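# Put one yellow sponge in each bench tote

## Task

Finish with exactly one yellow sponge lying fully inside each of the three totes on the bench, with none poking out past a tote's rim. Every other yellow sponge must sit on top of the low shelf, where the spares are kept. Do not shift or rotate the totes or the cartons stored under the bench. The robot must not tip over or be left leaning, since that counts as failure. A result only counts if it stays put without the robot holding it.

## Robot and tools

ROBOT. A Hello Robot Stretch 3 with one arm. It has a two-wheeled base (0.33 m long, 0.34 m wide) that can drive straight and turn in place but cannot slide sideways. A lift rides up a mast, and a telescoping arm reaches out to the robot's right side. It ends in a wrist (yaw, pitch, roll) and a gripper. To bring the gripper forward or back, drive the base. Turns pivot about the point midway between the drive wheels, 0.05 m behind the front edge. With the arm pulled in and the wrist folded, a turn sweeps a circle of radius 0.28 m. An unfolded, level wrist reaches outside that circle.

CAMERAS. head_camera and nav_camera are on the head and move with head_pan_rad and head_tilt_rad. wrist_camera rides on the gripper.

FRAMES. The base frame has its origin on the floor between the drive wheels, with x forward, y left and z up. hand_pose is reported in this frame, at the point where the closed fingertips meet. The odometry frame is the base frame as it was when the scene started. Heading runs from -3.142 to 3.142 and is positive to the left.

execute_actions(actions). Takes a list of actions that run in order. An empty list just reports the state and images. Each action can contain:
- "robot": one command, a queue, or {"stop": true}. Stop brakes everything and clears the queue.
- "steps": 1 to 450 control steps at 30 per second. An action with only steps is a wait.
- "until": ends the action early once its conditions hold.
If any part of a call is invalid or out of range, the whole call is rejected and nothing runs.

A command can contain "base", "joints" and "contact_limits". Its motions begin together and keep going during later actions and while you think.
- base: exactly one of two relative moves, each counted from where the base is when the command starts. {"translate_m": d} drives d metres straight, forward positive, |d| at most 1. {"rotate_rad": d} turns d radians, left (counter-clockwise) positive, |d| at most 3.2.
- joints: absolute goals by joint name. Any joint you leave out keeps its old goal. The joints and ranges are:
  - lift_m 0 to 1.1, the arm's height on the mast.
  - arm_m 0 to 0.52, the extension.
  - wrist_yaw_rad -1.345 to 4.42. 0 points along the arm, positive swings toward the front, and 3.0 folds the wrist over the base.
  - wrist_pitch_rad -1.57 to 0.451. 0 is level; negative tips the fingertips down.
  - wrist_roll_rad -2.911 to 2.911. At 0 the fingers sit level, side by side.
  - gripper_m -0.089 to 0.179. Larger is wider. The real fingertip gap is about 0.007 m smaller near closed and 0.025 m smaller wide open.
  - head_pan_rad -3.953 to 1.73. 0 looks ahead, positive looks left, and -1.57 looks along the arm.
  - head_tilt_rad -1.53 to 0.419. Negative looks down.
- contact_limits: {"arm_m": effort %, 1 to 100}. It sets how hard the arm may push before it halts with contact_stop. Lower is gentler, but too low halts it immediately. The limit stays until arm_m's next command.
- Queue: a list of up to 8 commands, plus {"pause_s": s} items (s at most 15). Each item starts once the previous one ended "done"; "off_target" also passes for the base and the gripper. Any other ending drops the rest. Any new command overrides what is running at once and discards an older queue.

UNTIL. {"robot": {"status": "ended"}} waits until nothing reports "moving" and no queue is running. Fields can also be tested with comparisons, e.g. "lift_m": [">", 0.3] or "base_status": ["!=", "moving"]. Joint readings and goals compare at three decimals; translate and rotate values compare at four. {"any": {"status": "ended"}} fires as soon as one motion or the queue finishes.

SPEED. The base is fast (0.30 m/s, 1.9 rad/s) only when the arm is stowed: lift_m under 0.30, arm_m under 0.03 and wrist_yaw_rad over 2.54. Otherwise it is limited to 0.10 m/s and 0.63 rad/s.

GRIPPER. To grip, command a value smaller than the object's width. To let go, command at least 0.02 more than the value at which the pads touched. Neither the reading nor "done" proves you are holding anything, so check the images. Squeezing too hard makes the grip weaken.

SELF-COLLISION. Fold or unfold the wrist only with lift_m between 0.32 and 0.95, wrist_pitch_rad at -0.4 and wrist_roll_rad near 0. Once it is folded, the lift may go down to 0.25. When yaw is below -0.4, keep pitch at -0.5 or lower.

RESULTS. Each result reports:
- base_status, with the distance travelled and the goal.
- joint_goals and joint_status (moving, done, off_target, contact_stop, time_out, stopped, not_commanded, torque_fault).
- measured_speeds, motor_effort (the peak since the last result is in brackets), base_odometry, and base_tilt in degrees (forward and right positive).
- lidar_m: 12 sectors of 30 degrees, counter-clockwise from straight ahead, in a plane 0.17 m above the floor.
- wrist_depth_mm and head_depth_mm: 7x7 grids of median depths.
- refusals and queue status.
A "robot.on_its_own" line appears when the robot has changed a goal itself, when a joint is slack or a servo is off, or when the base leans. "refused:", "dropped:" and "replaced:" lines explain what happened to commands. After contact_stop the joint goes slack until you command it again.

zoom_image(camera, region). Returns a closer look at part of a camera's latest image. camera is head_camera, nav_camera or wrist_camera; region is [x0, y0, x1, y1] in pixels, at most 504x504. Image sizes are 896x504 for head, 672x504 for nav and 644x364 for wrist.

finished_scene(scene). Pass the current scene's number to end it. This is final. Wait until everything has come to rest before calling it.

AVOID. Don't push hard with the gripper high up (above about 0.45 m), since the robot can tip. Never push a second time after a contact_stop. Don't drive while the gripper holds or hooks something that cannot move. Don't snag furniture, especially when reversing; if you do, undo the move in small steps. If base_tilt shows a lean, free the gripper, and lower the lift to about 0.2 if the lean stays. Also avoid dropping or slamming sponges, long wrist strain (torque faults), and bumping the totes or cartons. Loose objects may occasionally be nudged by outside pushes.

Each tool is called after "Emit:" in YAML: its name, and indented under it one key for each argument.

## Session

Emit:
execute_actions:
  actions: []

Scene clock: 0.00 s.
robot.base_odometry: x=+0.000 y=+0.000 heading=+0.000 (m, m, rad; robot's odometry frame)
robot.turned_by_wheels: +0.000 (rad since the last result)
robot.turned_by_imu: +0.000 (rad since the last result)
robot.base_tilt: forward=-1.4 right=+1.2 (deg)
robot.lidar_m: 1.28 1.61 2.00 1.72 1.04 0.96 0.97 1.22 2.34 2.47 2.03 1.27
robot.head_depth_mm: 1730 1727 1736 1769 1726 1186 1196 / 1810 1807 1814 1839 1814 1241 1248 / 1867 1916 1912 1919 1839 1297 1309 / 1974 2012 1997 2020 1830 1364 1380 / 2035 2091 2076 2135 1841 1455 1456 / 2101 2193 2198 2257 1815 1519 1525 / 2102 2345 2361 2374 1825 1606 1615
robot.base_status: not_commanded
robot.joint_positions: lift_m=+0.414 arm_m=-0.002 wrist_yaw_rad=+2.879 wrist_pitch_rad=-0.503 wrist_roll_rad=+0.010 gripper_m=+0.037 head_pan_rad=+0.016 head_tilt_rad=-0.022
robot.joint_goals: lift_m=+0.414 arm_m=-0.002 wrist_yaw_rad=+2.879 wrist_pitch_rad=-0.503 wrist_roll_rad=+0.010 gripper_m=+0.037 head_pan_rad=+0.016 head_tilt_rad=-0.022
robot.joint_status: lift_m=not_commanded arm_m=not_commanded wrist_yaw_rad=not_commanded wrist_pitch_rad=not_commanded wrist_roll_rad=not_commanded gripper_m=not_commanded head_pan_rad=not_commanded head_tilt_rad=not_commanded
robot.measured_speeds: translate_m=+0.000 rotate_rad=+0.000 lift_m=+0.000 arm_m=+0.000 wrist_yaw_rad=+0.000 wrist_pitch_rad=+0.000 wrist_roll_rad=+0.000 head_pan_rad=+0.000 head_tilt_rad=+0.000
robot: refusals=0 queue=idle queue_left=0
robot.motor_effort: left_wheel=+0 right_wheel=+0 lift_m=+22 arm_m=-1 wrist_yaw_rad=+0 wrist_pitch_rad=+4 wrist_roll_rad=+0 gripper_m=+0 head_pan_rad=+0 head_tilt_rad=+2 (%)
robot.hand_pose: x=+0.0340 y=+0.0631 z=+0.4084 quat_wxyz=(+0.265, +0.705, +0.084, +0.653) (m; robot's base frame)
robot.wrist_depth_mm: - - - - - - - / - - - - - - - / 894 944 988 - - - - / 760 - 804 822 843 861 876 / 642 - 686 683 698 716 725 / 572 562 - 588 604 612 623 / 505 526 - 516 522 545 535
pictures: head_camera (sideways: a quarter turn clockwise sets it upright), nav_camera (sideways: a quarter turn counterclockwise sets it upright), wrist_camera
Images, in order (width x height): head_camera 896x504, nav_camera 672x504, wrist_camera 644x364.

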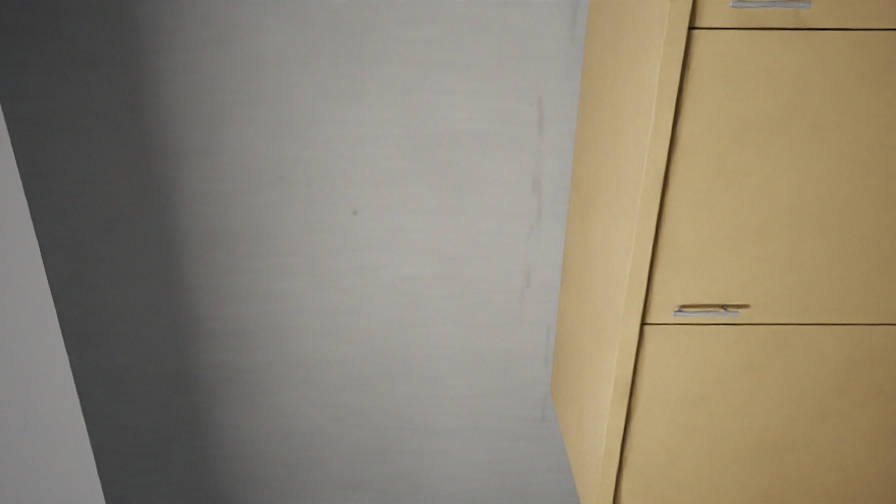

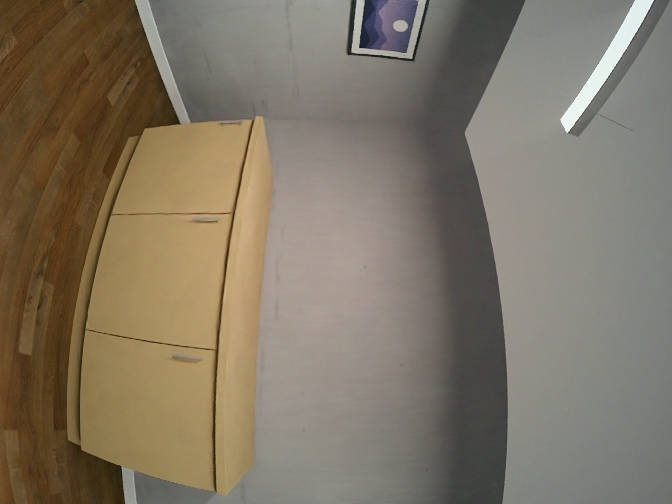

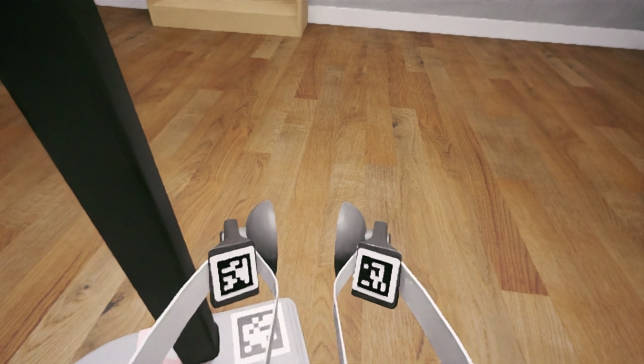

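Emit:
execute_actions:
  actions:
    - {"robot":{"joints":{"head_pan_rad":1.57,"head_tilt_rad":-0.6}},"steps":450,"until":{"robot":{"status":"ended"}}}

Emit:
execute_actions:
  actions:
    - {"robot":{"joints":{"head_pan_rad":-3.1,"head_tilt_rad":-0.6}},"steps":450,"until":{"robot":{"status":"ended"}}}

Emit:
execute_actions:
  actions:
    - {"robot":{"joints":{"head_pan_rad":-1.57,"head_tilt_rad":-0.6}},"steps":450,"until":{"robot":{"status":"ended"}}}

Scene clock: 1.37 s.
robot.base_odometry: x=+0.000 y=+0.000 heading=+0.000 (m, m, rad; robot's odometry frame)
robot.turned_by_wheels: +0.000 (rad since the last result)
robot.turned_by_imu: +0.000 (rad since the last result)
robot.base_tilt: forward=-1.3 right=+1.2 (deg)
robot.lidar_m: 1.28 1.61 2.00 1.73 1.04 0.96 0.97 1.22 2.35 2.47 2.03 1.27
robot.head_depth_mm: 1604 1753 1993 2156 1767 1457 1243 / 1667 1869 1981 2069 1758 1460 1248 / 1721 1936 2138 2122 1777 1463 1243 / 1801 2001 2231 2177 1772 1472 1250 / 1820 1969 2228 2230 1787 1466 1255 / 2033 2240 2553 2273 1785 1475 1277 / 2116 2375 2634 2266 1822 1525 -
robot.base_status: not_commanded
robot.joint_positions: lift_m=+0.414 arm_m=-0.002 wrist_yaw_rad=+2.879 wrist_pitch_rad=-0.503 wrist_roll_rad=+0.010 gripper_m=+0.037 head_pan_rad=+1.563 head_tilt_rad=-0.592
robot.joint_goals: lift_m=+0.414 arm_m=-0.002 wrist_yaw_rad=+2.879 wrist_pitch_rad=-0.503 wrist_roll_rad=+0.010 gripper_m=+0.037 head_pan_rad=+1.570 head_tilt_rad=-0.600
robot.joint_status: lift_m=not_commanded arm_m=not_commanded wrist_yaw_rad=not_commanded wrist_pitch_rad=not_commanded wrist_roll_rad=not_commanded gripper_m=not_commanded head_pan_rad=done head_tilt_rad=done
robot.measured_speeds: translate_m=+0.000 rotate_rad=+0.000 lift_m=+0.000 arm_m=+0.000 wrist_yaw_rad=+0.000 wrist_pitch_rad=+0.000 wrist_roll_rad=+0.000 head_pan_rad=+0.000 head_tilt_rad=+0.000
robot: refusals=0 queue=done queue_left=0
robot.motor_effort: left_wheel=+1(0) right_wheel=+0(0) lift_m=+22(22) arm_m=-1(0) wrist_yaw_rad=+0(0) wrist_pitch_rad=+4(4) wrist_roll_rad=+0(0) gripper_m=-1(0) head_pan_rad=+3(38) head_tilt_rad=-4(36) (%)
robot.hand_pose: x=+0.0340 y=+0.0631 z=+0.4084 quat_wxyz=(+0.265, +0.705, +0.084, +0.653) (m; robot's base frame)
robot.wrist_depth_mm: - - - - - - - / - - - - - - - / 874 965 982 - - - - / 768 - 790 813 833 840 878 / 652 - 691 694 703 711 726 / 566 583 - 607 613 606 614 / 497 521 - 525 523 538 545
pictures: head_camera (sideways: a quarter turn clockwise sets it upright), nav_camera (sideways: a quarter turn counterclockwise sets it upright), wrist_camera
Images, in order (width x height): head_camera 896x504, nav_camera 672x504, wrist_camera 644x364.

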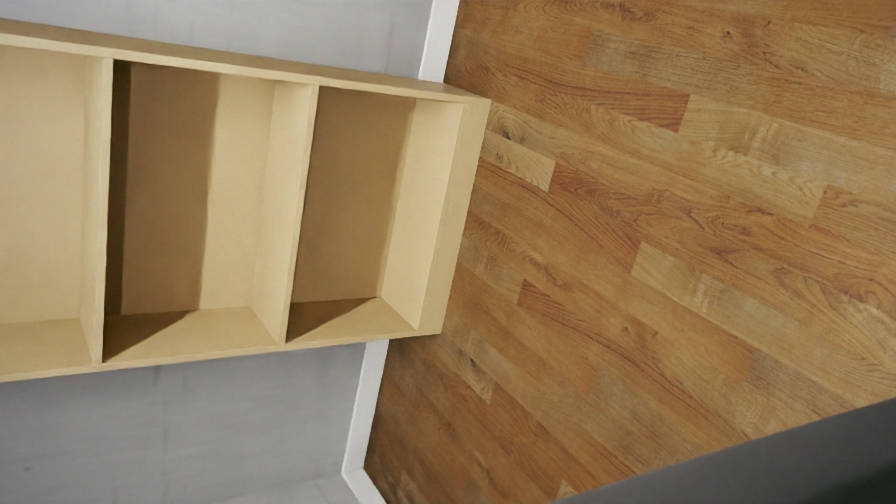

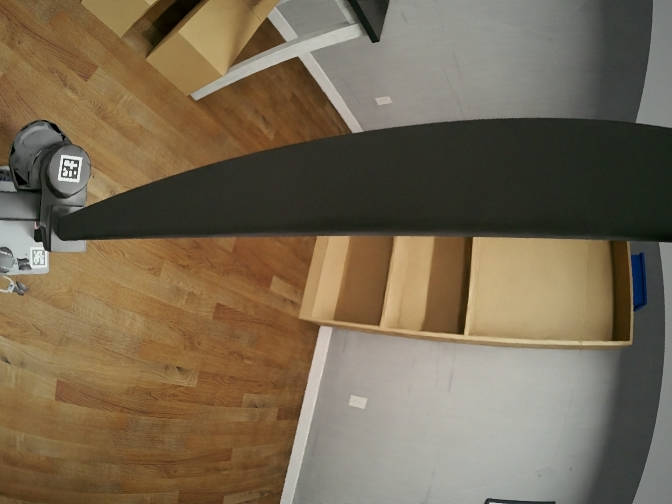

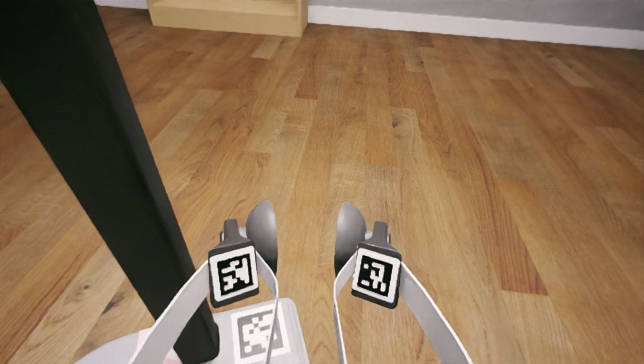

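Scene clock: 3.83 s.
robot.base_odometry: x=+0.000 y=+0.000 heading=+0.000 (m, m, rad; robot's odometry frame)
robot.turned_by_wheels: +0.000 (rad since the last result)
robot.turned_by_imu: +0.000 (rad since the last result)
robot.base_tilt: forward=-1.3 right=+1.3 (deg)
robot.lidar_m: 1.28 1.61 2.00 1.73 1.04 0.96 0.97 1.22 2.34 2.47 2.04 1.27
robot.head_depth_mm: 1582 1299 1014 1774 1443 1385 1240 / 1658 1095 1051 2074 1401 1404 1247 / 1721 1125 1109 1856 1719 1467 1248 / 1818 1086 2195 1791 1546 1478 1249 / 1891 1492 2254 1954 1576 1474 1257 / 1973 1494 2486 1810 1748 1477 1251 / 2091 1510 2675 1816 1751 1478 1269
robot.base_status: not_commanded
robot.joint_positions: lift_m=+0.414 arm_m=-0.002 wrist_yaw_rad=+2.879 wrist_pitch_rad=-0.503 wrist_roll_rad=+0.010 gripper_m=+0.037 head_pan_rad=-3.093 head_tilt_rad=-0.593
robot.joint_goals: lift_m=+0.414 arm_m=-0.002 wrist_yaw_rad=+2.879 wrist_pitch_rad=-0.503 wrist_roll_rad=+0.010 gripper_m=+0.037 head_pan_rad=-3.100 head_tilt_rad=-0.600
robot.joint_status: lift_m=not_commanded arm_m=not_commanded wrist_yaw_rad=not_commanded wrist_pitch_rad=not_commanded wrist_roll_rad=not_commanded gripper_m=not_commanded head_pan_rad=done head_tilt_rad=done
robot.measured_speeds: translate_m=+0.000 rotate_rad=+0.000 lift_m=+0.000 arm_m=+0.000 wrist_yaw_rad=+0.000 wrist_pitch_rad=+0.000 wrist_roll_rad=+0.000 head_pan_rad=+0.000 head_tilt_rad=+0.000
robot: refusals=0 queue=done queue_left=0
robot.motor_effort: left_wheel=+0(1) right_wheel=+0(0) lift_m=+22(22) arm_m=+0(1) wrist_yaw_rad=+0(0) wrist_pitch_rad=+4(4) wrist_roll_rad=+0(1) gripper_m=+1(1) head_pan_rad=-3(40) head_tilt_rad=-4(4) (%)
robot.hand_pose: x=+0.0340 y=+0.0631 z=+0.4084 quat_wxyz=(+0.265, +0.705, +0.084, +0.653) (m; robot's base frame)
robot.wrist_depth_mm: - - - - - - - / - - - - - - - / 901 955 999 - - - - / 760 - 790 825 841 832 838 / 668 - 689 696 692 707 734 / 567 569 - 592 608 610 623 / 502 519 - 518 531 534 540
pictures: head_camera (sideways: a quarter turn clockwise sets it upright), nav_camera (sideways: a quarter turn counterclockwise sets it upright), wrist_camera
Images, in order (width x height): head_camera 896x504, nav_camera 672x504, wrist_camera 644x364.

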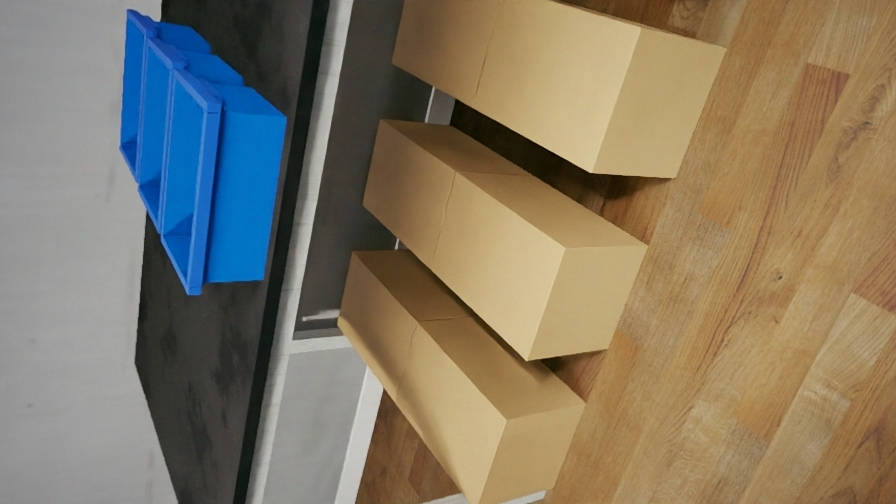

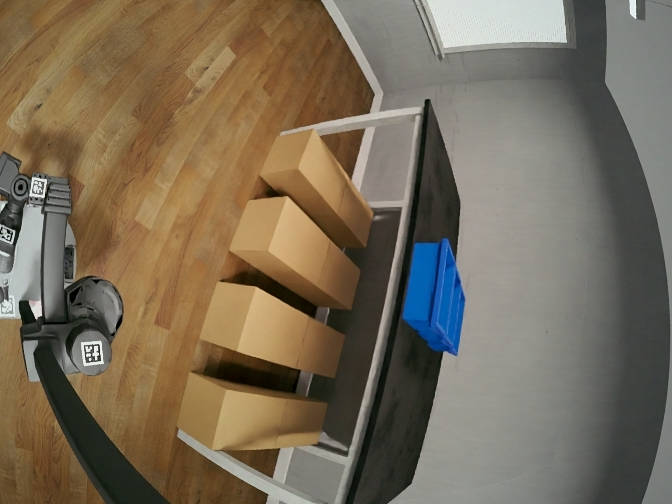

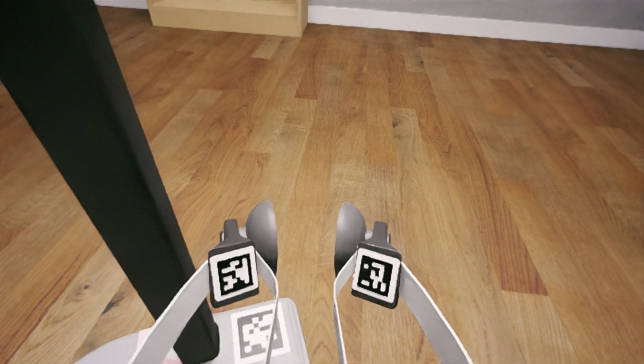

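Scene clock: 5.10 s.
robot.base_odometry: x=+0.000 y=+0.000 heading=+0.000 (m, m, rad; robot's odometry frame)
robot.turned_by_wheels: +0.000 (rad since the last result)
robot.turned_by_imu: +0.000 (rad since the last result)
robot.base_tilt: forward=-1.2 right=+1.3 (deg)
robot.lidar_m: 1.28 1.61 2.00 1.73 1.04 0.96 0.97 1.22 2.35 2.47 2.04 1.27
robot.head_depth_mm: 2280 2469 2599 2241 1749 1456 1247 / 2368 2570 2614 2256 1768 1463 1247 / 2470 2681 2705 2237 1765 1460 1242 / 2586 2823 3021 2256 1781 1470 1250 / 2705 2973 3098 2267 1777 1463 1252 / 2717 2968 2932 2279 1796 1473 1254 / 2432 2584 2679 2292 1803 1473 1259
robot.base_status: not_commanded
robot.joint_positions: lift_m=+0.414 arm_m=-0.002 wrist_yaw_rad=+2.879 wrist_pitch_rad=-0.503 wrist_roll_rad=+0.010 gripper_m=+0.037 head_pan_rad=-1.577 head_tilt_rad=-0.593
robot.joint_goals: lift_m=+0.414 arm_m=-0.002 wrist_yaw_rad=+2.879 wrist_pitch_rad=-0.503 wrist_roll_rad=+0.010 gripper_m=+0.037 head_pan_rad=-1.570 head_tilt_rad=-0.600
robot.joint_status: lift_m=not_commanded arm_m=not_commanded wrist_yaw_rad=not_commanded wrist_pitch_rad=not_commanded wrist_roll_rad=not_commanded gripper_m=not_commanded head_pan_rad=done head_tilt_rad=done
robot.measured_speeds: translate_m=+0.000 rotate_rad=+0.000 lift_m=+0.000 arm_m=+0.000 wrist_yaw_rad=+0.000 wrist_pitch_rad=+0.000 wrist_roll_rad=+0.000 head_pan_rad=+0.000 head_tilt_rad=+0.000
robot: refusals=0 queue=done queue_left=0
robot.motor_effort: left_wheel=+0(0) right_wheel=-1(0) lift_m=+22(22) arm_m=-1(1) wrist_yaw_rad=+0(0) wrist_pitch_rad=+4(4) wrist_roll_rad=+0(0) gripper_m=+0(0) head_pan_rad=+4(38) head_tilt_rad=-4(4) (%)
robot.hand_pose: x=+0.0340 y=+0.0631 z=+0.4084 quat_wxyz=(+0.265, +0.705, +0.084, +0.653) (m; robot's base frame)
robot.wrist_depth_mm: - - - - - - - / - - - - - - - / 902 971 962 - - - - / 762 - 783 814 838 828 868 / 661 - 694 679 700 696 731 / 574 569 - 591 620 615 629 / 503 522 - 525 526 536 547
pictures: head_camera (sideways: a quarter turn clockwise sets it upright), nav_camera (sideways: a quarter turn counterclockwise sets it upright), wrist_camera
Images, in order (width x height): head_camera 896x504, nav_camera 672x504, wrist_camera 644x364.

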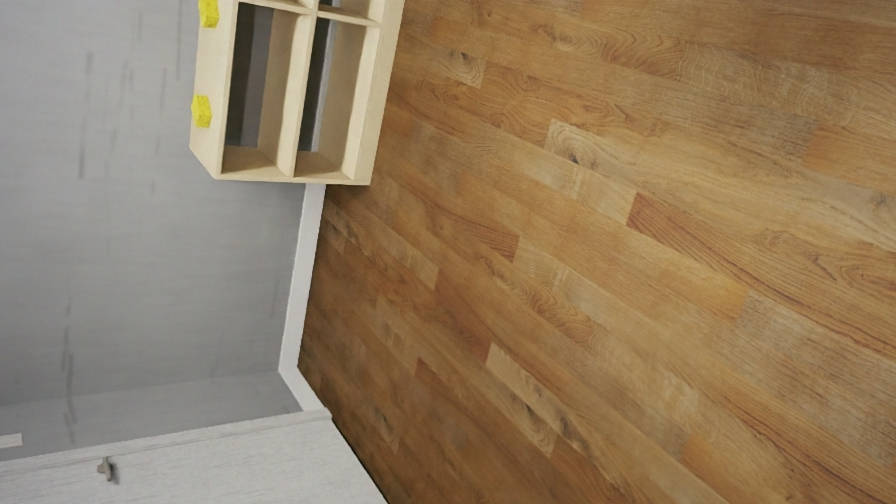

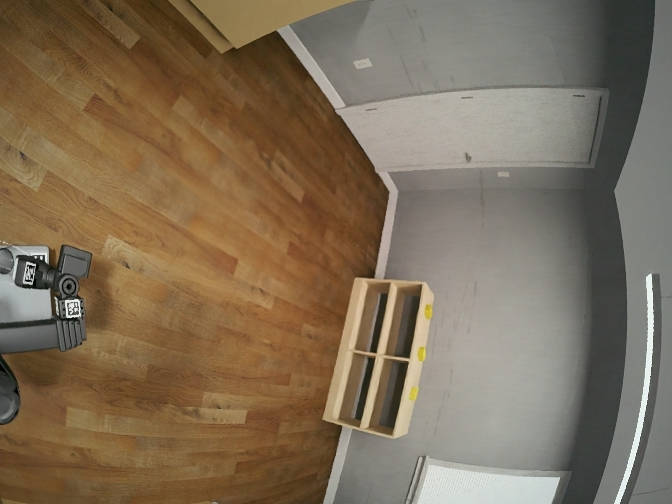

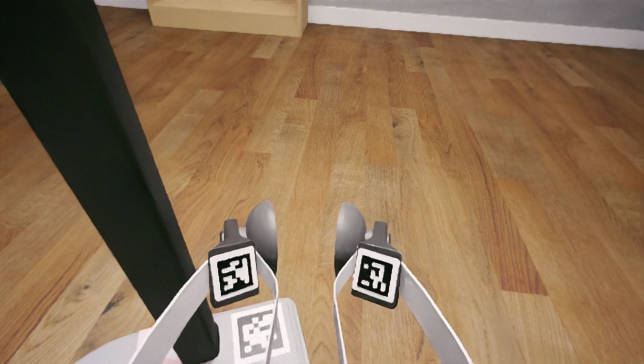

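Emit:
execute_actions:
  actions:
    - {"robot":{"base":{"rotate_rad":-0.26},"joints":{"head_pan_rad":-3.14,"head_tilt_rad":-0.45}},"steps":450,"until":{"robot":{"status":"ended"}}}

Emit:
execute_actions:
  actions:
    - {"robot":{"joints":{"head_pan_rad":-1.9,"head_tilt_rad":-0.35}},"steps":450,"until":{"robot":{"status":"ended"}}}

Scene clock: 6.67 s.
robot.base_odometry: x=+0.000 y=+0.000 heading=-0.260 (m, m, rad; robot's odometry frame)
robot.turned_by_wheels: -0.260 (rad since the last result)
robot.turned_by_imu: -0.259 (rad since the last result)
robot.base_tilt: forward=-1.4 right=+1.2 (deg)
robot.lidar_m: 1.27 1.38 2.02 1.73 2.13 0.97 0.97 1.09 2.37 2.35 2.36 1.28
robot.head_depth_mm: 1548 1652 1330 1946 1641 1298 1310 / 1585 1706 1337 1992 1911 1542 1333 / 1610 1736 1351 1958 1723 1397 1355 / 1633 1747 1285 1961 1658 1354 1360 / 1645 1770 1093 2076 1879 1526 1370 / 1690 1806 1061 2118 1659 1436 1365 / 1711 1864 1088 2118 1751 1434 1370
robot.base_status: done (rotate_rad -0.2598 of -0.2600)
robot.joint_positions: lift_m=+0.414 arm_m=-0.002 wrist_yaw_rad=+2.879 wrist_pitch_rad=-0.503 wrist_roll_rad=+0.010 gripper_m=+0.037 head_pan_rad=-3.133 head_tilt_rad=-0.458
robot.joint_goals: lift_m=+0.414 arm_m=-0.002 wrist_yaw_rad=+2.879 wrist_pitch_rad=-0.503 wrist_roll_rad=+0.010 gripper_m=+0.037 head_pan_rad=-3.140 head_tilt_rad=-0.450
robot.joint_status: lift_m=not_commanded arm_m=not_commanded wrist_yaw_rad=not_commanded wrist_pitch_rad=not_commanded wrist_roll_rad=not_commanded gripper_m=not_commanded head_pan_rad=done head_tilt_rad=done
robot.measured_speeds: translate_m=+0.000 rotate_rad=+0.000 lift_m=+0.000 arm_m=+0.000 wrist_yaw_rad=+0.000 wrist_pitch_rad=+0.000 wrist_roll_rad=+0.000 head_pan_rad=+0.000 head_tilt_rad=+0.000
robot: refusals=0 queue=done queue_left=0
robot.motor_effort: left_wheel=+3(6) right_wheel=-2(4) lift_m=+22(22) arm_m=+0(0) wrist_yaw_rad=+0(0) wrist_pitch_rad=+4(4) wrist_roll_rad=+0(0) gripper_m=+1(0) head_pan_rad=-3(41) head_tilt_rad=+4(19) (%)
robot.hand_pose: x=+0.0340 y=+0.0631 z=+0.4084 quat_wxyz=(+0.265, +0.705, +0.084, +0.653) (m; robot's base frame)
robot.wrist_depth_mm: - - - - - - - / - - - - - - - / 897 974 964 - - - - / 773 - 814 805 837 848 856 / 660 - 699 696 694 715 745 / 564 566 - 585 614 606 613 / 505 525 - 525 533 535 543
pictures: head_camera (sideways: a quarter turn clockwise sets it upright), nav_camera (sideways: a quarter turn counterclockwise sets it upright), wrist_camera
Images, in order (width x height): head_camera 896x504, nav_camera 672x504, wrist_camera 644x364.

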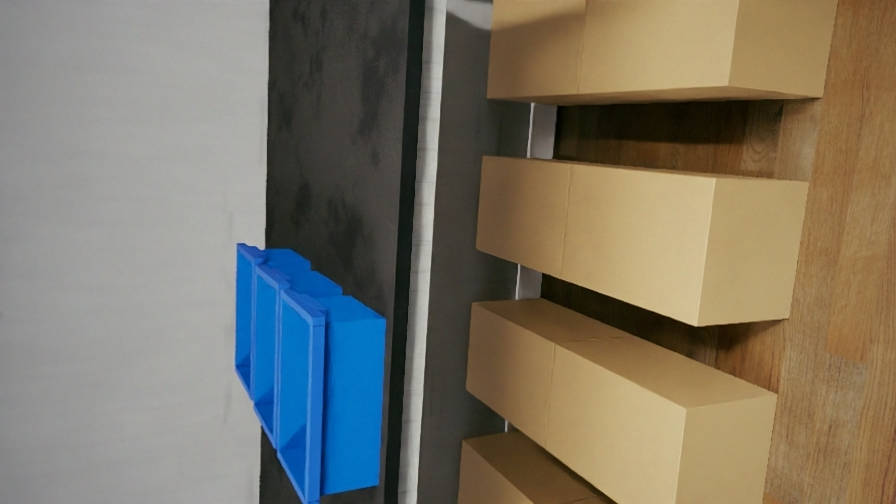

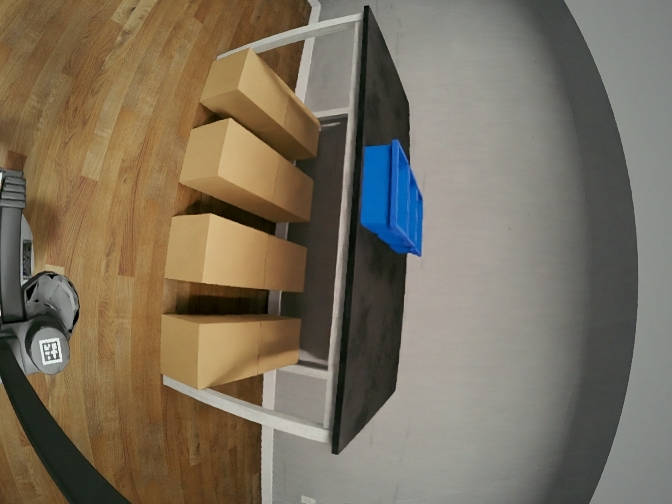

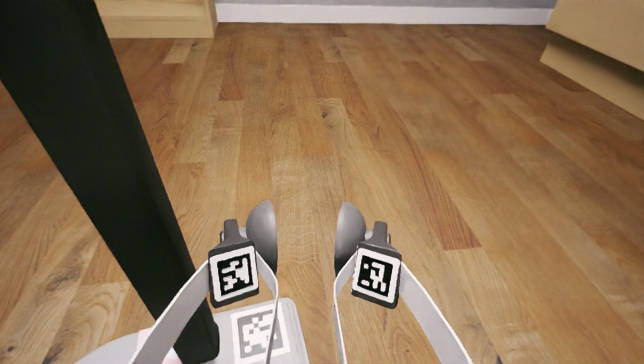

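Scene clock: 7.83 s.
robot.base_odometry: x=+0.000 y=+0.000 heading=-0.260 (m, m, rad; robot's odometry frame)
robot.turned_by_wheels: +0.000 (rad since the last result)
robot.turned_by_imu: +0.000 (rad since the last result)
robot.base_tilt: forward=-1.3 right=+1.2 (deg)
robot.lidar_m: 1.27 1.38 2.02 1.73 2.13 0.97 0.97 1.09 2.37 2.35 2.36 1.28
robot.head_depth_mm: 2504 2678 2894 3072 2378 1806 1459 / 2476 2635 2808 2989 2391 1820 1471 / 2443 2586 2797 2984 2389 1823 1470 / 2422 2572 2712 2675 2414 1820 1466 / 2363 2517 2673 2796 2390 1837 1471 / 2318 2472 2603 2663 2418 1830 1473 / 2317 2453 2602 2659 2427 1826 1473
robot.base_status: done (rotate_rad -0.2598 of -0.2600)
robot.joint_positions: lift_m=+0.414 arm_m=-0.002 wrist_yaw_rad=+2.879 wrist_pitch_rad=-0.503 wrist_roll_rad=+0.010 gripper_m=+0.037 head_pan_rad=-1.907 head_tilt_rad=-0.360
robot.joint_goals: lift_m=+0.414 arm_m=-0.002 wrist_yaw_rad=+2.879 wrist_pitch_rad=-0.503 wrist_roll_rad=+0.010 gripper_m=+0.037 head_pan_rad=-1.900 head_tilt_rad=-0.350
robot.joint_status: lift_m=not_commanded arm_m=not_commanded wrist_yaw_rad=not_commanded wrist_pitch_rad=not_commanded wrist_roll_rad=not_commanded gripper_m=not_commanded head_pan_rad=done head_tilt_rad=done
robot.measured_speeds: translate_m=+0.000 rotate_rad=+0.000 lift_m=+0.000 arm_m=+0.000 wrist_yaw_rad=+0.000 wrist_pitch_rad=+0.000 wrist_roll_rad=+0.000 head_pan_rad=+0.000 head_tilt_rad=+0.000
robot: refusals=0 queue=done queue_left=0
robot.motor_effort: left_wheel=+3(2) right_wheel=-2(2) lift_m=+22(22) arm_m=-1(0) wrist_yaw_rad=+0(0) wrist_pitch_rad=+4(4) wrist_roll_rad=+1(0) gripper_m=+0(0) head_pan_rad=+3(39) head_tilt_rad=+5(16) (%)
robot.hand_pose: x=+0.0340 y=+0.0630 z=+0.4084 quat_wxyz=(+0.265, +0.705, +0.084, +0.653) (m; robot's base frame)
robot.wrist_depth_mm: - - - - - - - / - - - - - - - / 904 959 993 - - - - / 764 - 807 827 837 848 880 / 648 - 697 684 707 709 721 / 569 569 - 595 598 613 615 / 508 517 - 521 526 540 550
pictures: head_camera (sideways: a quarter turn clockwise sets it upright), nav_camera (sideways: a quarter turn counterclockwise sets it upright), wrist_camera
Images, in order (width x height): head_camera 896x504, nav_camera 672x504, wrist_camera 644x364.

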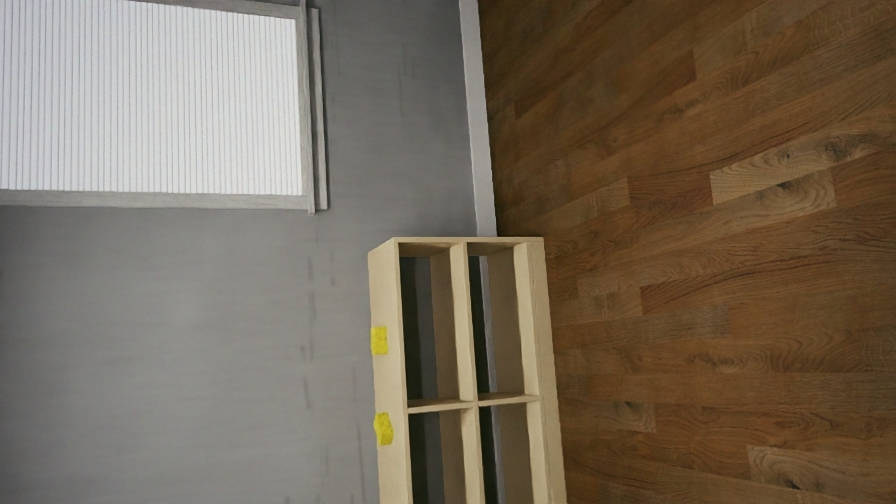

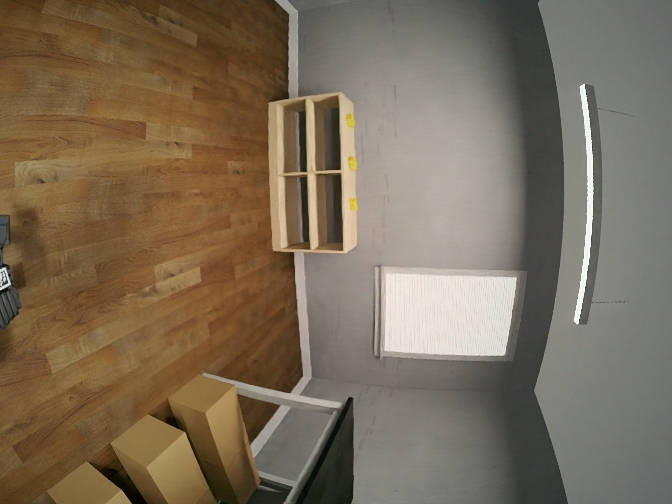

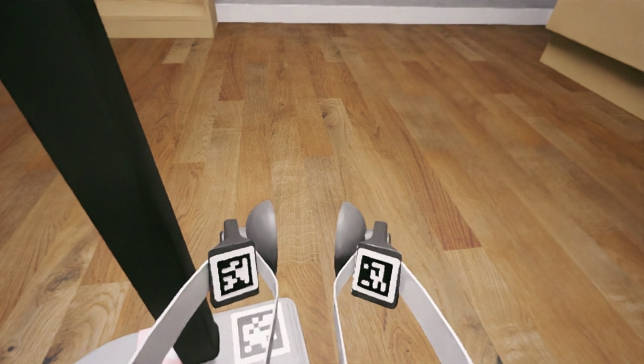

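Emit:
execute_actions:
  actions:
    - {"robot":[{"base":{"translate_m":-0.55},"joints":{"head_pan_rad":-3.14,"head_tilt_rad":-0.75,"lift_m":0.9}},{"base":{"rotate_rad":-1.571},"joints":{"head_pan_rad":-1.57}},{"base":{"translate_m":0.2}}],"steps":450,"until":{"robot":{"status":"ended"}}}
    - {"steps":300,"until":{"robot":{"status":"ended"}}}

Scene clock: 21.87 s.
robot.base_odometry: x=-0.583 y=-0.052 heading=-1.831 (m, m, rad; robot's odometry frame)
robot.turned_by_wheels: -1.571 (rad since the last result)
robot.turned_by_imu: -1.568 (rad since the last result)
robot.base_tilt: forward=-1.3 right=+1.3 (deg)
robot.lidar_m: 2.18 2.44 2.40 1.78 1.95 2.00 2.03 0.60 0.45 0.45 0.51 0.82
robot.head_depth_mm: 1131 892 674 575 1469 - 1123 / 1129 824 636 577 1257 - 1110 / 956 646 524 564 1288 - - / 972 652 534 573 1550 - 1157 / 1166 657 545 584 1274 - 1155 / 1216 664 544 649 1244 1092 1164 / 1233 932 552 667 1462 1094 1176
robot.base_status: done (translate_m +0.2000 of +0.2000)
robot.joint_positions: lift_m=+0.900 arm_m=-0.002 wrist_yaw_rad=+2.879 wrist_pitch_rad=-0.503 wrist_roll_rad=+0.010 gripper_m=+0.037 head_pan_rad=-1.577 head_tilt_rad=-0.741
robot.joint_goals: lift_m=+0.900 arm_m=-0.002 wrist_yaw_rad=+2.879 wrist_pitch_rad=-0.503 wrist_roll_rad=+0.010 gripper_m=+0.037 head_pan_rad=-1.570 head_tilt_rad=-0.750
robot.joint_status: lift_m=done arm_m=not_commanded wrist_yaw_rad=not_commanded wrist_pitch_rad=not_commanded wrist_roll_rad=not_commanded gripper_m=not_commanded head_pan_rad=done head_tilt_rad=done
robot.measured_speeds: translate_m=+0.000 rotate_rad=+0.000 lift_m=+0.000 arm_m=+0.000 wrist_yaw_rad=+0.000 wrist_pitch_rad=+0.000 wrist_roll_rad=+0.000 head_pan_rad=+0.000 head_tilt_rad=+0.000
robot: refusals=0 queue=done queue_left=0
robot.motor_effort: left_wheel=+3(6) right_wheel=-2(5) lift_m=+25(19) arm_m=-1(1) wrist_yaw_rad=+0(0) wrist_pitch_rad=+4(4) wrist_roll_rad=+1(0) gripper_m=+0(0) head_pan_rad=+4(39) head_tilt_rad=-4(30) (%)
robot.hand_pose: x=+0.0340 y=+0.0630 z=+0.8939 quat_wxyz=(+0.265, +0.705, +0.084, +0.653) (m; robot's base frame)
robot.wrist_depth_mm: - - - - - - - / - - - - - - - / - - - - - - - / - - - - - - - / - - - - - - - / - - - - - - - / 957 989 - 980 - - -
pictures: head_camera (sideways: a quarter turn clockwise sets it upright), nav_camera (sideways: a quarter turn counterclockwise sets it upright), wrist_camera
Images, in order (width x height): head_camera 896x504, nav_camera 672x504, wrist_camera 644x364.

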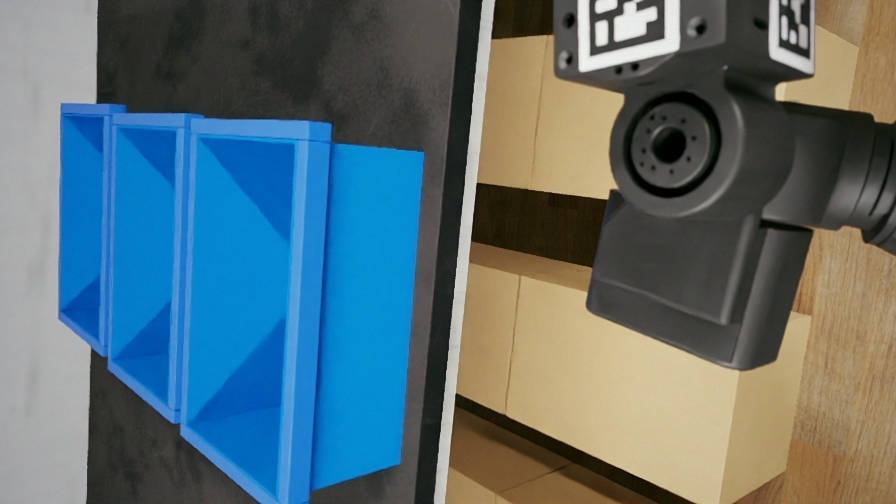

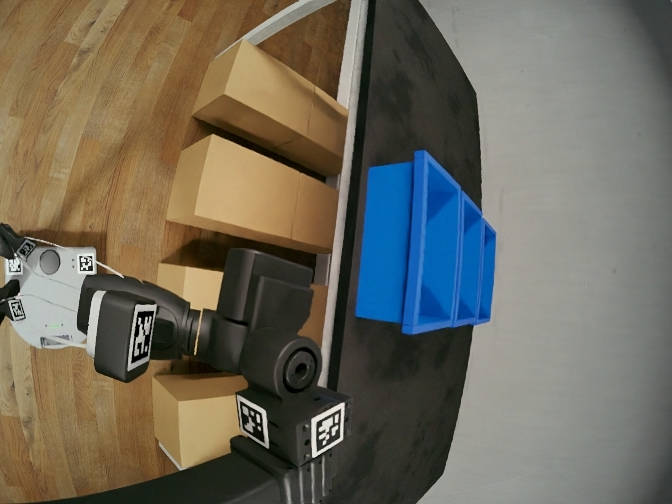

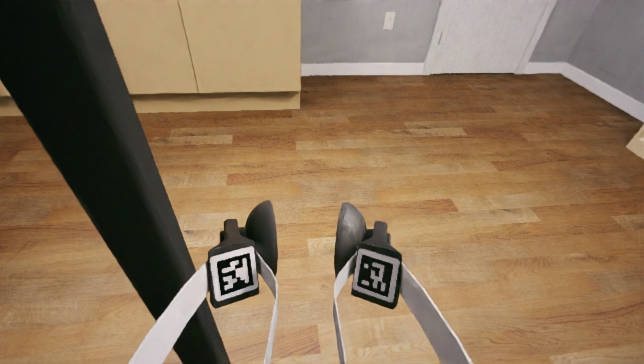

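Emit:
execute_actions:
  actions:
    - {"robot":[{"base":{"translate_m":1.0},"joints":{"lift_m":1.0}},{"base":{"translate_m":0.5}},{"base":{"rotate_rad":1.571},"joints":{"head_pan_rad":-1.57,"head_tilt_rad":-0.7}},{"joints":{"wrist_yaw_rad":0,"lift_m":0.95,"wrist_pitch_rad":-0.4}},{"joints":{"gripper_m":0.15,"wrist_pitch_rad":-0.9}}],"steps":450,"until":{"robot":{"status":"ended"}}}
    - {"steps":450,"until":{"robot":{"status":"ended"}}}
    - {"steps":450,"until":{"robot":{"status":"ended"}}}

Scene clock: 46.57 s.
robot.base_odometry: x=-0.968 y=-1.502 heading=-0.260 (m, m, rad; robot's odometry frame)
robot.turned_by_wheels: +1.571 (rad since the last result)
robot.turned_by_imu: +1.575 (rad since the last result)
robot.base_tilt: forward=-1.3 right=+1.2 (deg)
robot.lidar_m: 2.14 2.03 2.61 1.74 0.86 0.83 1.60 1.27 0.61 1.01 0.74 1.20
robot.head_depth_mm: 843 944 1063 1150 - - - / 853 954 1092 1024 - - - / 867 968 1106 1023 - - - / 878 987 1127 994 1101 1151 1190 / 891 1004 1148 1009 1103 1257 1182 / 904 1018 1169 1042 1129 1274 1191 / 919 1038 1190 1015 1043 1317 1199
robot.base_status: done (rotate_rad +1.5709 of +1.5710)
robot.joint_positions: lift_m=+0.950 arm_m=-0.002 wrist_yaw_rad=+0.002 wrist_pitch_rad=-0.904 wrist_roll_rad=+0.010 gripper_m=+0.150 head_pan_rad=-1.577 head_tilt_rad=-0.705
robot.joint_goals: lift_m=+0.950 arm_m=-0.002 wrist_yaw_rad=+0.000 wrist_pitch_rad=-0.900 wrist_roll_rad=+0.010 gripper_m=+0.150 head_pan_rad=-1.570 head_tilt_rad=-0.700
robot.joint_status: lift_m=done arm_m=not_commanded wrist_yaw_rad=done wrist_pitch_rad=done wrist_roll_rad=not_commanded gripper_m=done head_pan_rad=done head_tilt_rad=done
robot.measured_speeds: translate_m=+0.000 rotate_rad=+0.000 lift_m=+0.000 arm_m=+0.000 wrist_yaw_rad=+0.000 wrist_pitch_rad=+0.000 wrist_roll_rad=+0.000 head_pan_rad=+0.000 head_tilt_rad=+0.000
robot: refusals=0 queue=done queue_left=0
robot.motor_effort: left_wheel=-3(7) right_wheel=+2(4) lift_m=+20(24) arm_m=-1(1) wrist_yaw_rad=-3(3) wrist_pitch_rad=+1(7) wrist_roll_rad=+0(0) gripper_m=+0(84) head_pan_rad=+3(4) head_tilt_rad=+2(7) (%)
robot.hand_pose: x=-0.0213 y=-0.2820 z=+0.8725 quat_wxyz=(+0.633, +0.308, -0.638, -0.310) (m; robot's base frame)
robot.wrist_depth_mm: 575 589 591 603 630 798 777 / 851 573 550 556 572 950 896 / 829 792 829 827 787 - - / - - - - - - - / - - - - - - - / 960 957 - 986 - - - / 892 914 898 944 932 943 989
pictures: head_camera (sideways: a quarter turn clockwise sets it upright), nav_camera (sideways: a quarter turn counterclockwise sets it upright), wrist_camera
Images, in order (width x height): head_camera 896x504, nav_camera 672x504, wrist_camera 644x364.

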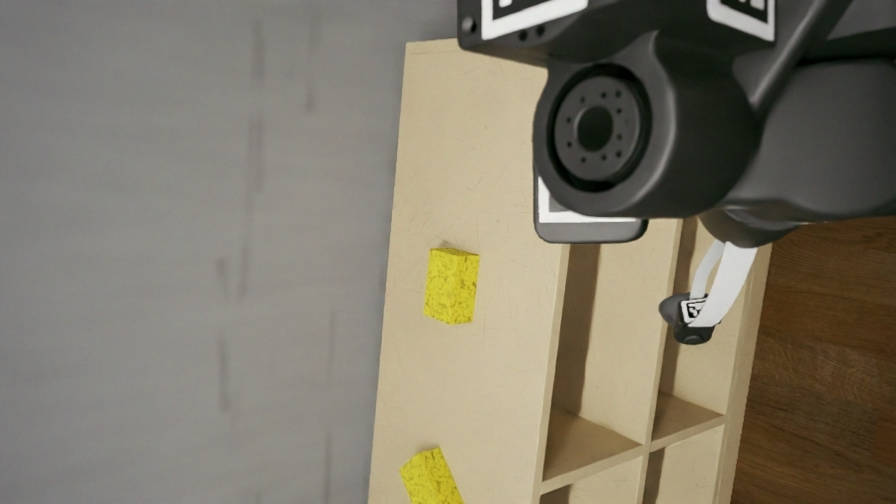

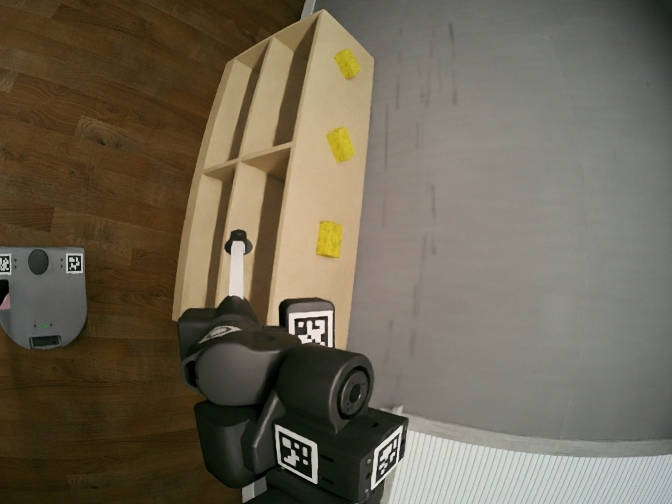

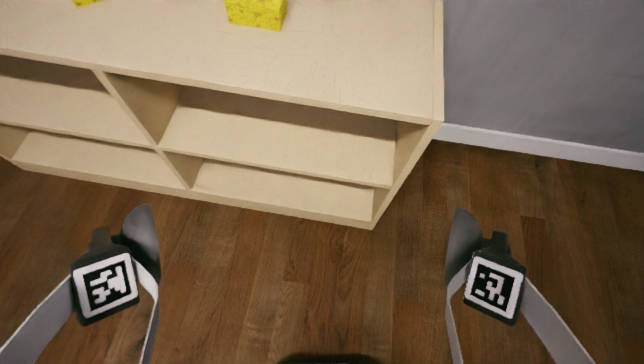

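Emit:
execute_actions:
  actions:
    - {"robot":{"joints":{"arm_m":0.4,"lift_m":0.87,"gripper_m":0.179,"wrist_pitch_rad":-1.2}},"steps":450,"until":{"robot":{"status":"ended"}}}

Scene clock: 50.67 s.
robot.base_odometry: x=-0.968 y=-1.502 heading=-0.260 (m, m, rad; robot's odometry frame)
robot.turned_by_wheels: +0.000 (rad since the last result)
robot.turned_by_imu: +0.000 (rad since the last result)
robot.base_tilt: forward=-1.2 right=+1.2 (deg)
robot.lidar_m: 2.14 2.03 2.61 1.74 0.86 0.83 1.60 1.27 0.61 1.01 0.74 1.20
robot.head_depth_mm: 843 936 1024 - 881 1300 1184 / 852 924 1126 1039 915 1090 1179 / 865 945 - 997 922 1205 1186 / 877 982 1121 978 1098 1234 1184 / 892 1002 1144 1004 1102 1268 1191 / 906 1016 1172 1035 1135 1274 1197 / 921 1038 1190 1013 1042 1323 1194
robot.base_status: done (rotate_rad +1.5709 of +1.5710)
robot.joint_positions: lift_m=+0.870 arm_m=+0.400 wrist_yaw_rad=+0.000 wrist_pitch_rad=-1.200 wrist_roll_rad=+0.010 gripper_m=+0.179 head_pan_rad=-1.577 head_tilt_rad=-0.705
robot.joint_goals: lift_m=+0.870 arm_m=+0.400 wrist_yaw_rad=+0.000 wrist_pitch_rad=-1.200 wrist_roll_rad=+0.010 gripper_m=+0.179 head_pan_rad=-1.570 head_tilt_rad=-0.700
robot.joint_status: lift_m=done arm_m=done wrist_yaw_rad=done wrist_pitch_rad=done wrist_roll_rad=not_commanded gripper_m=done head_pan_rad=done head_tilt_rad=done
robot.measured_speeds: translate_m=+0.000 rotate_rad=+0.000 lift_m=+0.000 arm_m=+0.000 wrist_yaw_rad=+0.000 wrist_pitch_rad=+0.000 wrist_roll_rad=+0.000 head_pan_rad=+0.000 head_tilt_rad=+0.000
robot: refusals=0 queue=done queue_left=0
robot.motor_effort: left_wheel=-2(2) right_wheel=+1(2) lift_m=+20(21) arm_m=+5(6) wrist_yaw_rad=+0(3) wrist_pitch_rad=+0(1) wrist_roll_rad=+0(0) gripper_m=+0(82) head_pan_rad=+2(3) head_tilt_rad=+3(3) (%)
robot.hand_pose: x=-0.0216 y=-0.6151 z=+0.7613 quat_wxyz=(+0.581, +0.397, -0.586, -0.401) (m; robot's base frame)
robot.wrist_depth_mm: 331 332 294 348 351 356 515 / 320 325 312 337 341 343 655 / 315 318 322 329 336 339 894 / 305 310 316 321 324 331 979 / 854 875 309 316 315 322 955 / - 872 866 910 888 - 941 / 803 828 859 862 887 895 939
pictures: head_camera (sideways: a quarter turn clockwise sets it upright), nav_camera (sideways: a quarter turn counterclockwise sets it upright), wrist_camera
Images, in order (width x height): head_camera 896x504, nav_camera 672x504, wrist_camera 644x364.

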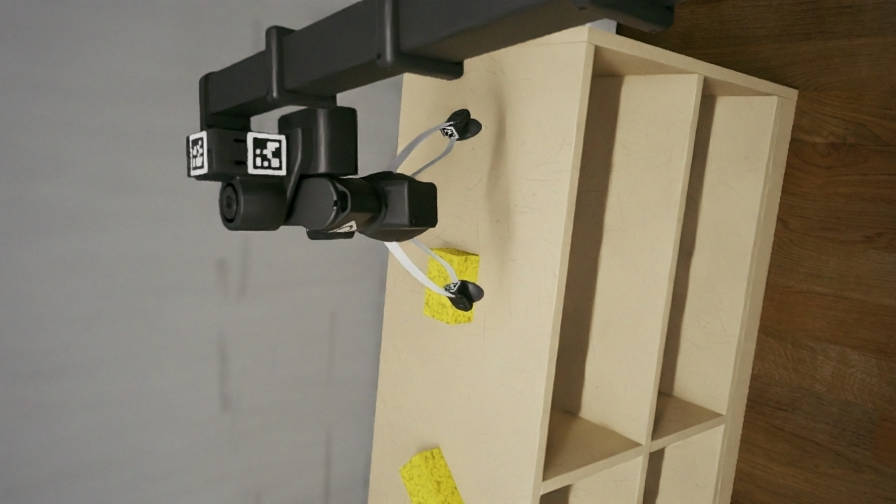

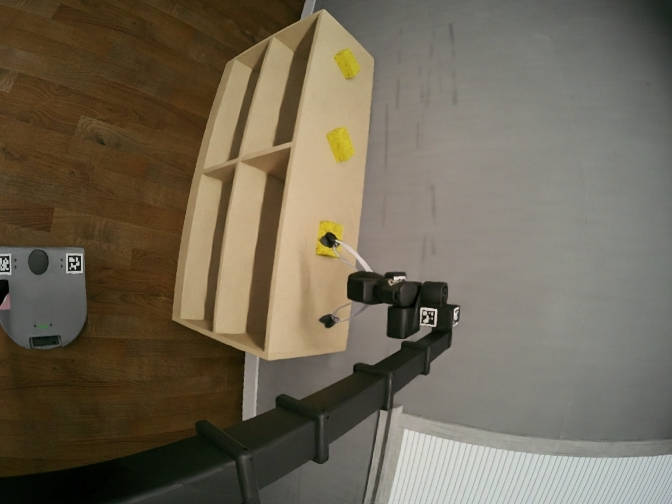

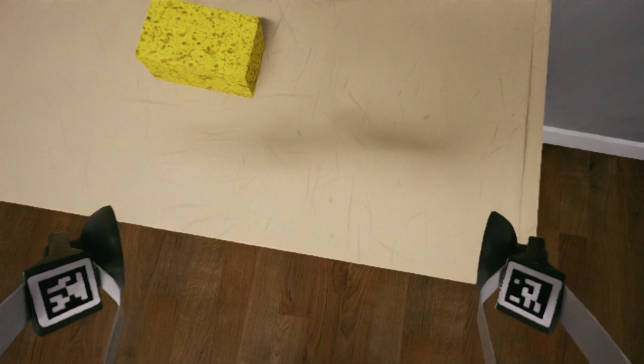

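Emit:
execute_actions:
  actions:
    - {"robot":[{"base":{"translate_m":0.095},"joints":{"arm_m":0.485}},{"joints":{"lift_m":0.81}}],"steps":450,"until":{"robot":{"status":"ended"}}}

Scene clock: 53.93 s.
robot.base_odometry: x=-0.877 y=-1.526 heading=-0.260 (m, m, rad; robot's odometry frame)
robot.turned_by_wheels: +0.000 (rad since the last result)
robot.turned_by_imu: +0.000 (rad since the last result)
robot.base_tilt: forward=-1.3 right=+1.3 (deg)
robot.lidar_m: 2.03 1.95 2.45 2.01 0.97 0.90 1.70 1.29 0.65 0.87 0.70 1.13
robot.head_depth_mm: 851 948 1067 - - 1214 1169 / 863 965 - 1010 912 1200 1189 / 878 966 - 974 1093 1228 1184 / 888 998 1136 975 1095 1260 1190 / 906 1015 1164 1034 1121 1286 1193 / 915 1034 1186 1019 1059 1292 1198 / 928 1056 1191 1014 1163 1326 1201
robot.base_status: done (translate_m +0.0950 of +0.0950)
robot.joint_positions: lift_m=+0.810 arm_m=+0.485 wrist_yaw_rad=+0.000 wrist_pitch_rad=-1.200 wrist_roll_rad=+0.010 gripper_m=+0.179 head_pan_rad=-1.577 head_tilt_rad=-0.705
robot.joint_goals: lift_m=+0.810 arm_m=+0.485 wrist_yaw_rad=+0.000 wrist_pitch_rad=-1.200 wrist_roll_rad=+0.010 gripper_m=+0.179 head_pan_rad=-1.570 head_tilt_rad=-0.700
robot.joint_status: lift_m=done arm_m=done wrist_yaw_rad=done wrist_pitch_rad=done wrist_roll_rad=not_commanded gripper_m=done head_pan_rad=done head_tilt_rad=done
robot.measured_speeds: translate_m=+0.000 rotate_rad=+0.000 lift_m=+0.000 arm_m=+0.000 wrist_yaw_rad=+0.000 wrist_pitch_rad=+0.000 wrist_roll_rad=+0.000 head_pan_rad=+0.000 head_tilt_rad=+0.000
robot: refusals=0 queue=done queue_left=0
robot.motor_effort: left_wheel=-2(3) right_wheel=+1(4) lift_m=+20(24) arm_m=+5(6) wrist_yaw_rad=+0(1) wrist_pitch_rad=+0(0) wrist_roll_rad=+1(0) gripper_m=+0(1) head_pan_rad=+3(2) head_tilt_rad=+2(2) (%)
robot.hand_pose: x=-0.0216 y=-0.7001 z=+0.7013 quat_wxyz=(+0.581, +0.397, -0.586, -0.401) (m; robot's base frame)
robot.wrist_depth_mm: 266 271 277 282 289 291 296 / 258 266 262 224 276 282 289 / 253 258 255 218 271 273 280 / 248 252 253 258 264 267 272 / 244 247 251 251 257 262 266 / - 238 244 246 250 - 258 / 779 799 239 243 243 246 251
pictures: head_camera (sideways: a quarter turn clockwise sets it upright), nav_camera (sideways: a quarter turn counterclockwise sets it upright), wrist_camera
Images, in order (width x height): head_camera 896x504, nav_camera 672x504, wrist_camera 644x364.

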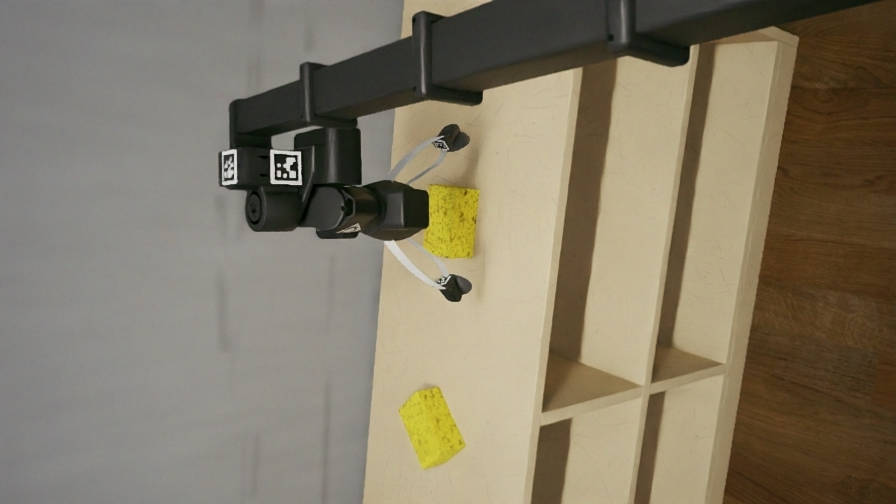

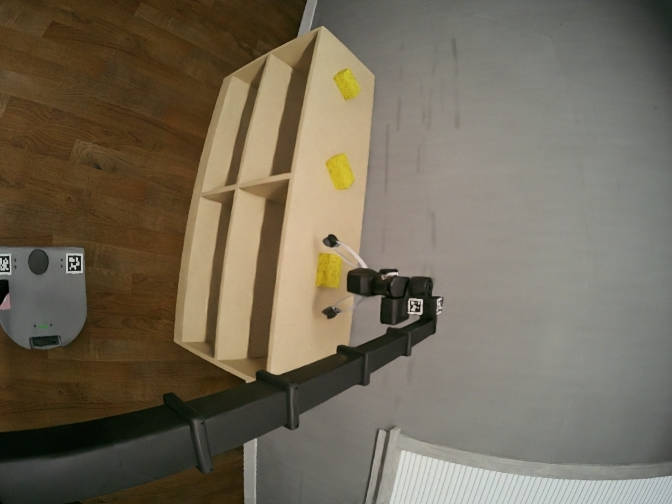

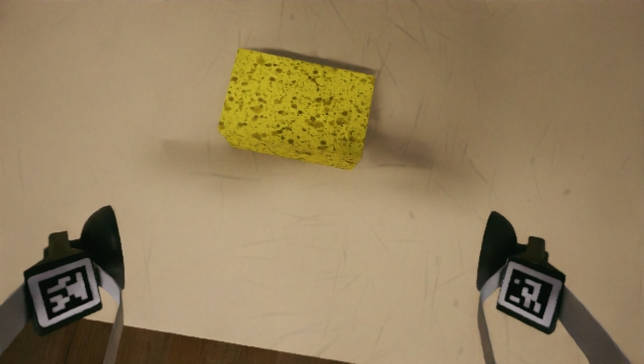

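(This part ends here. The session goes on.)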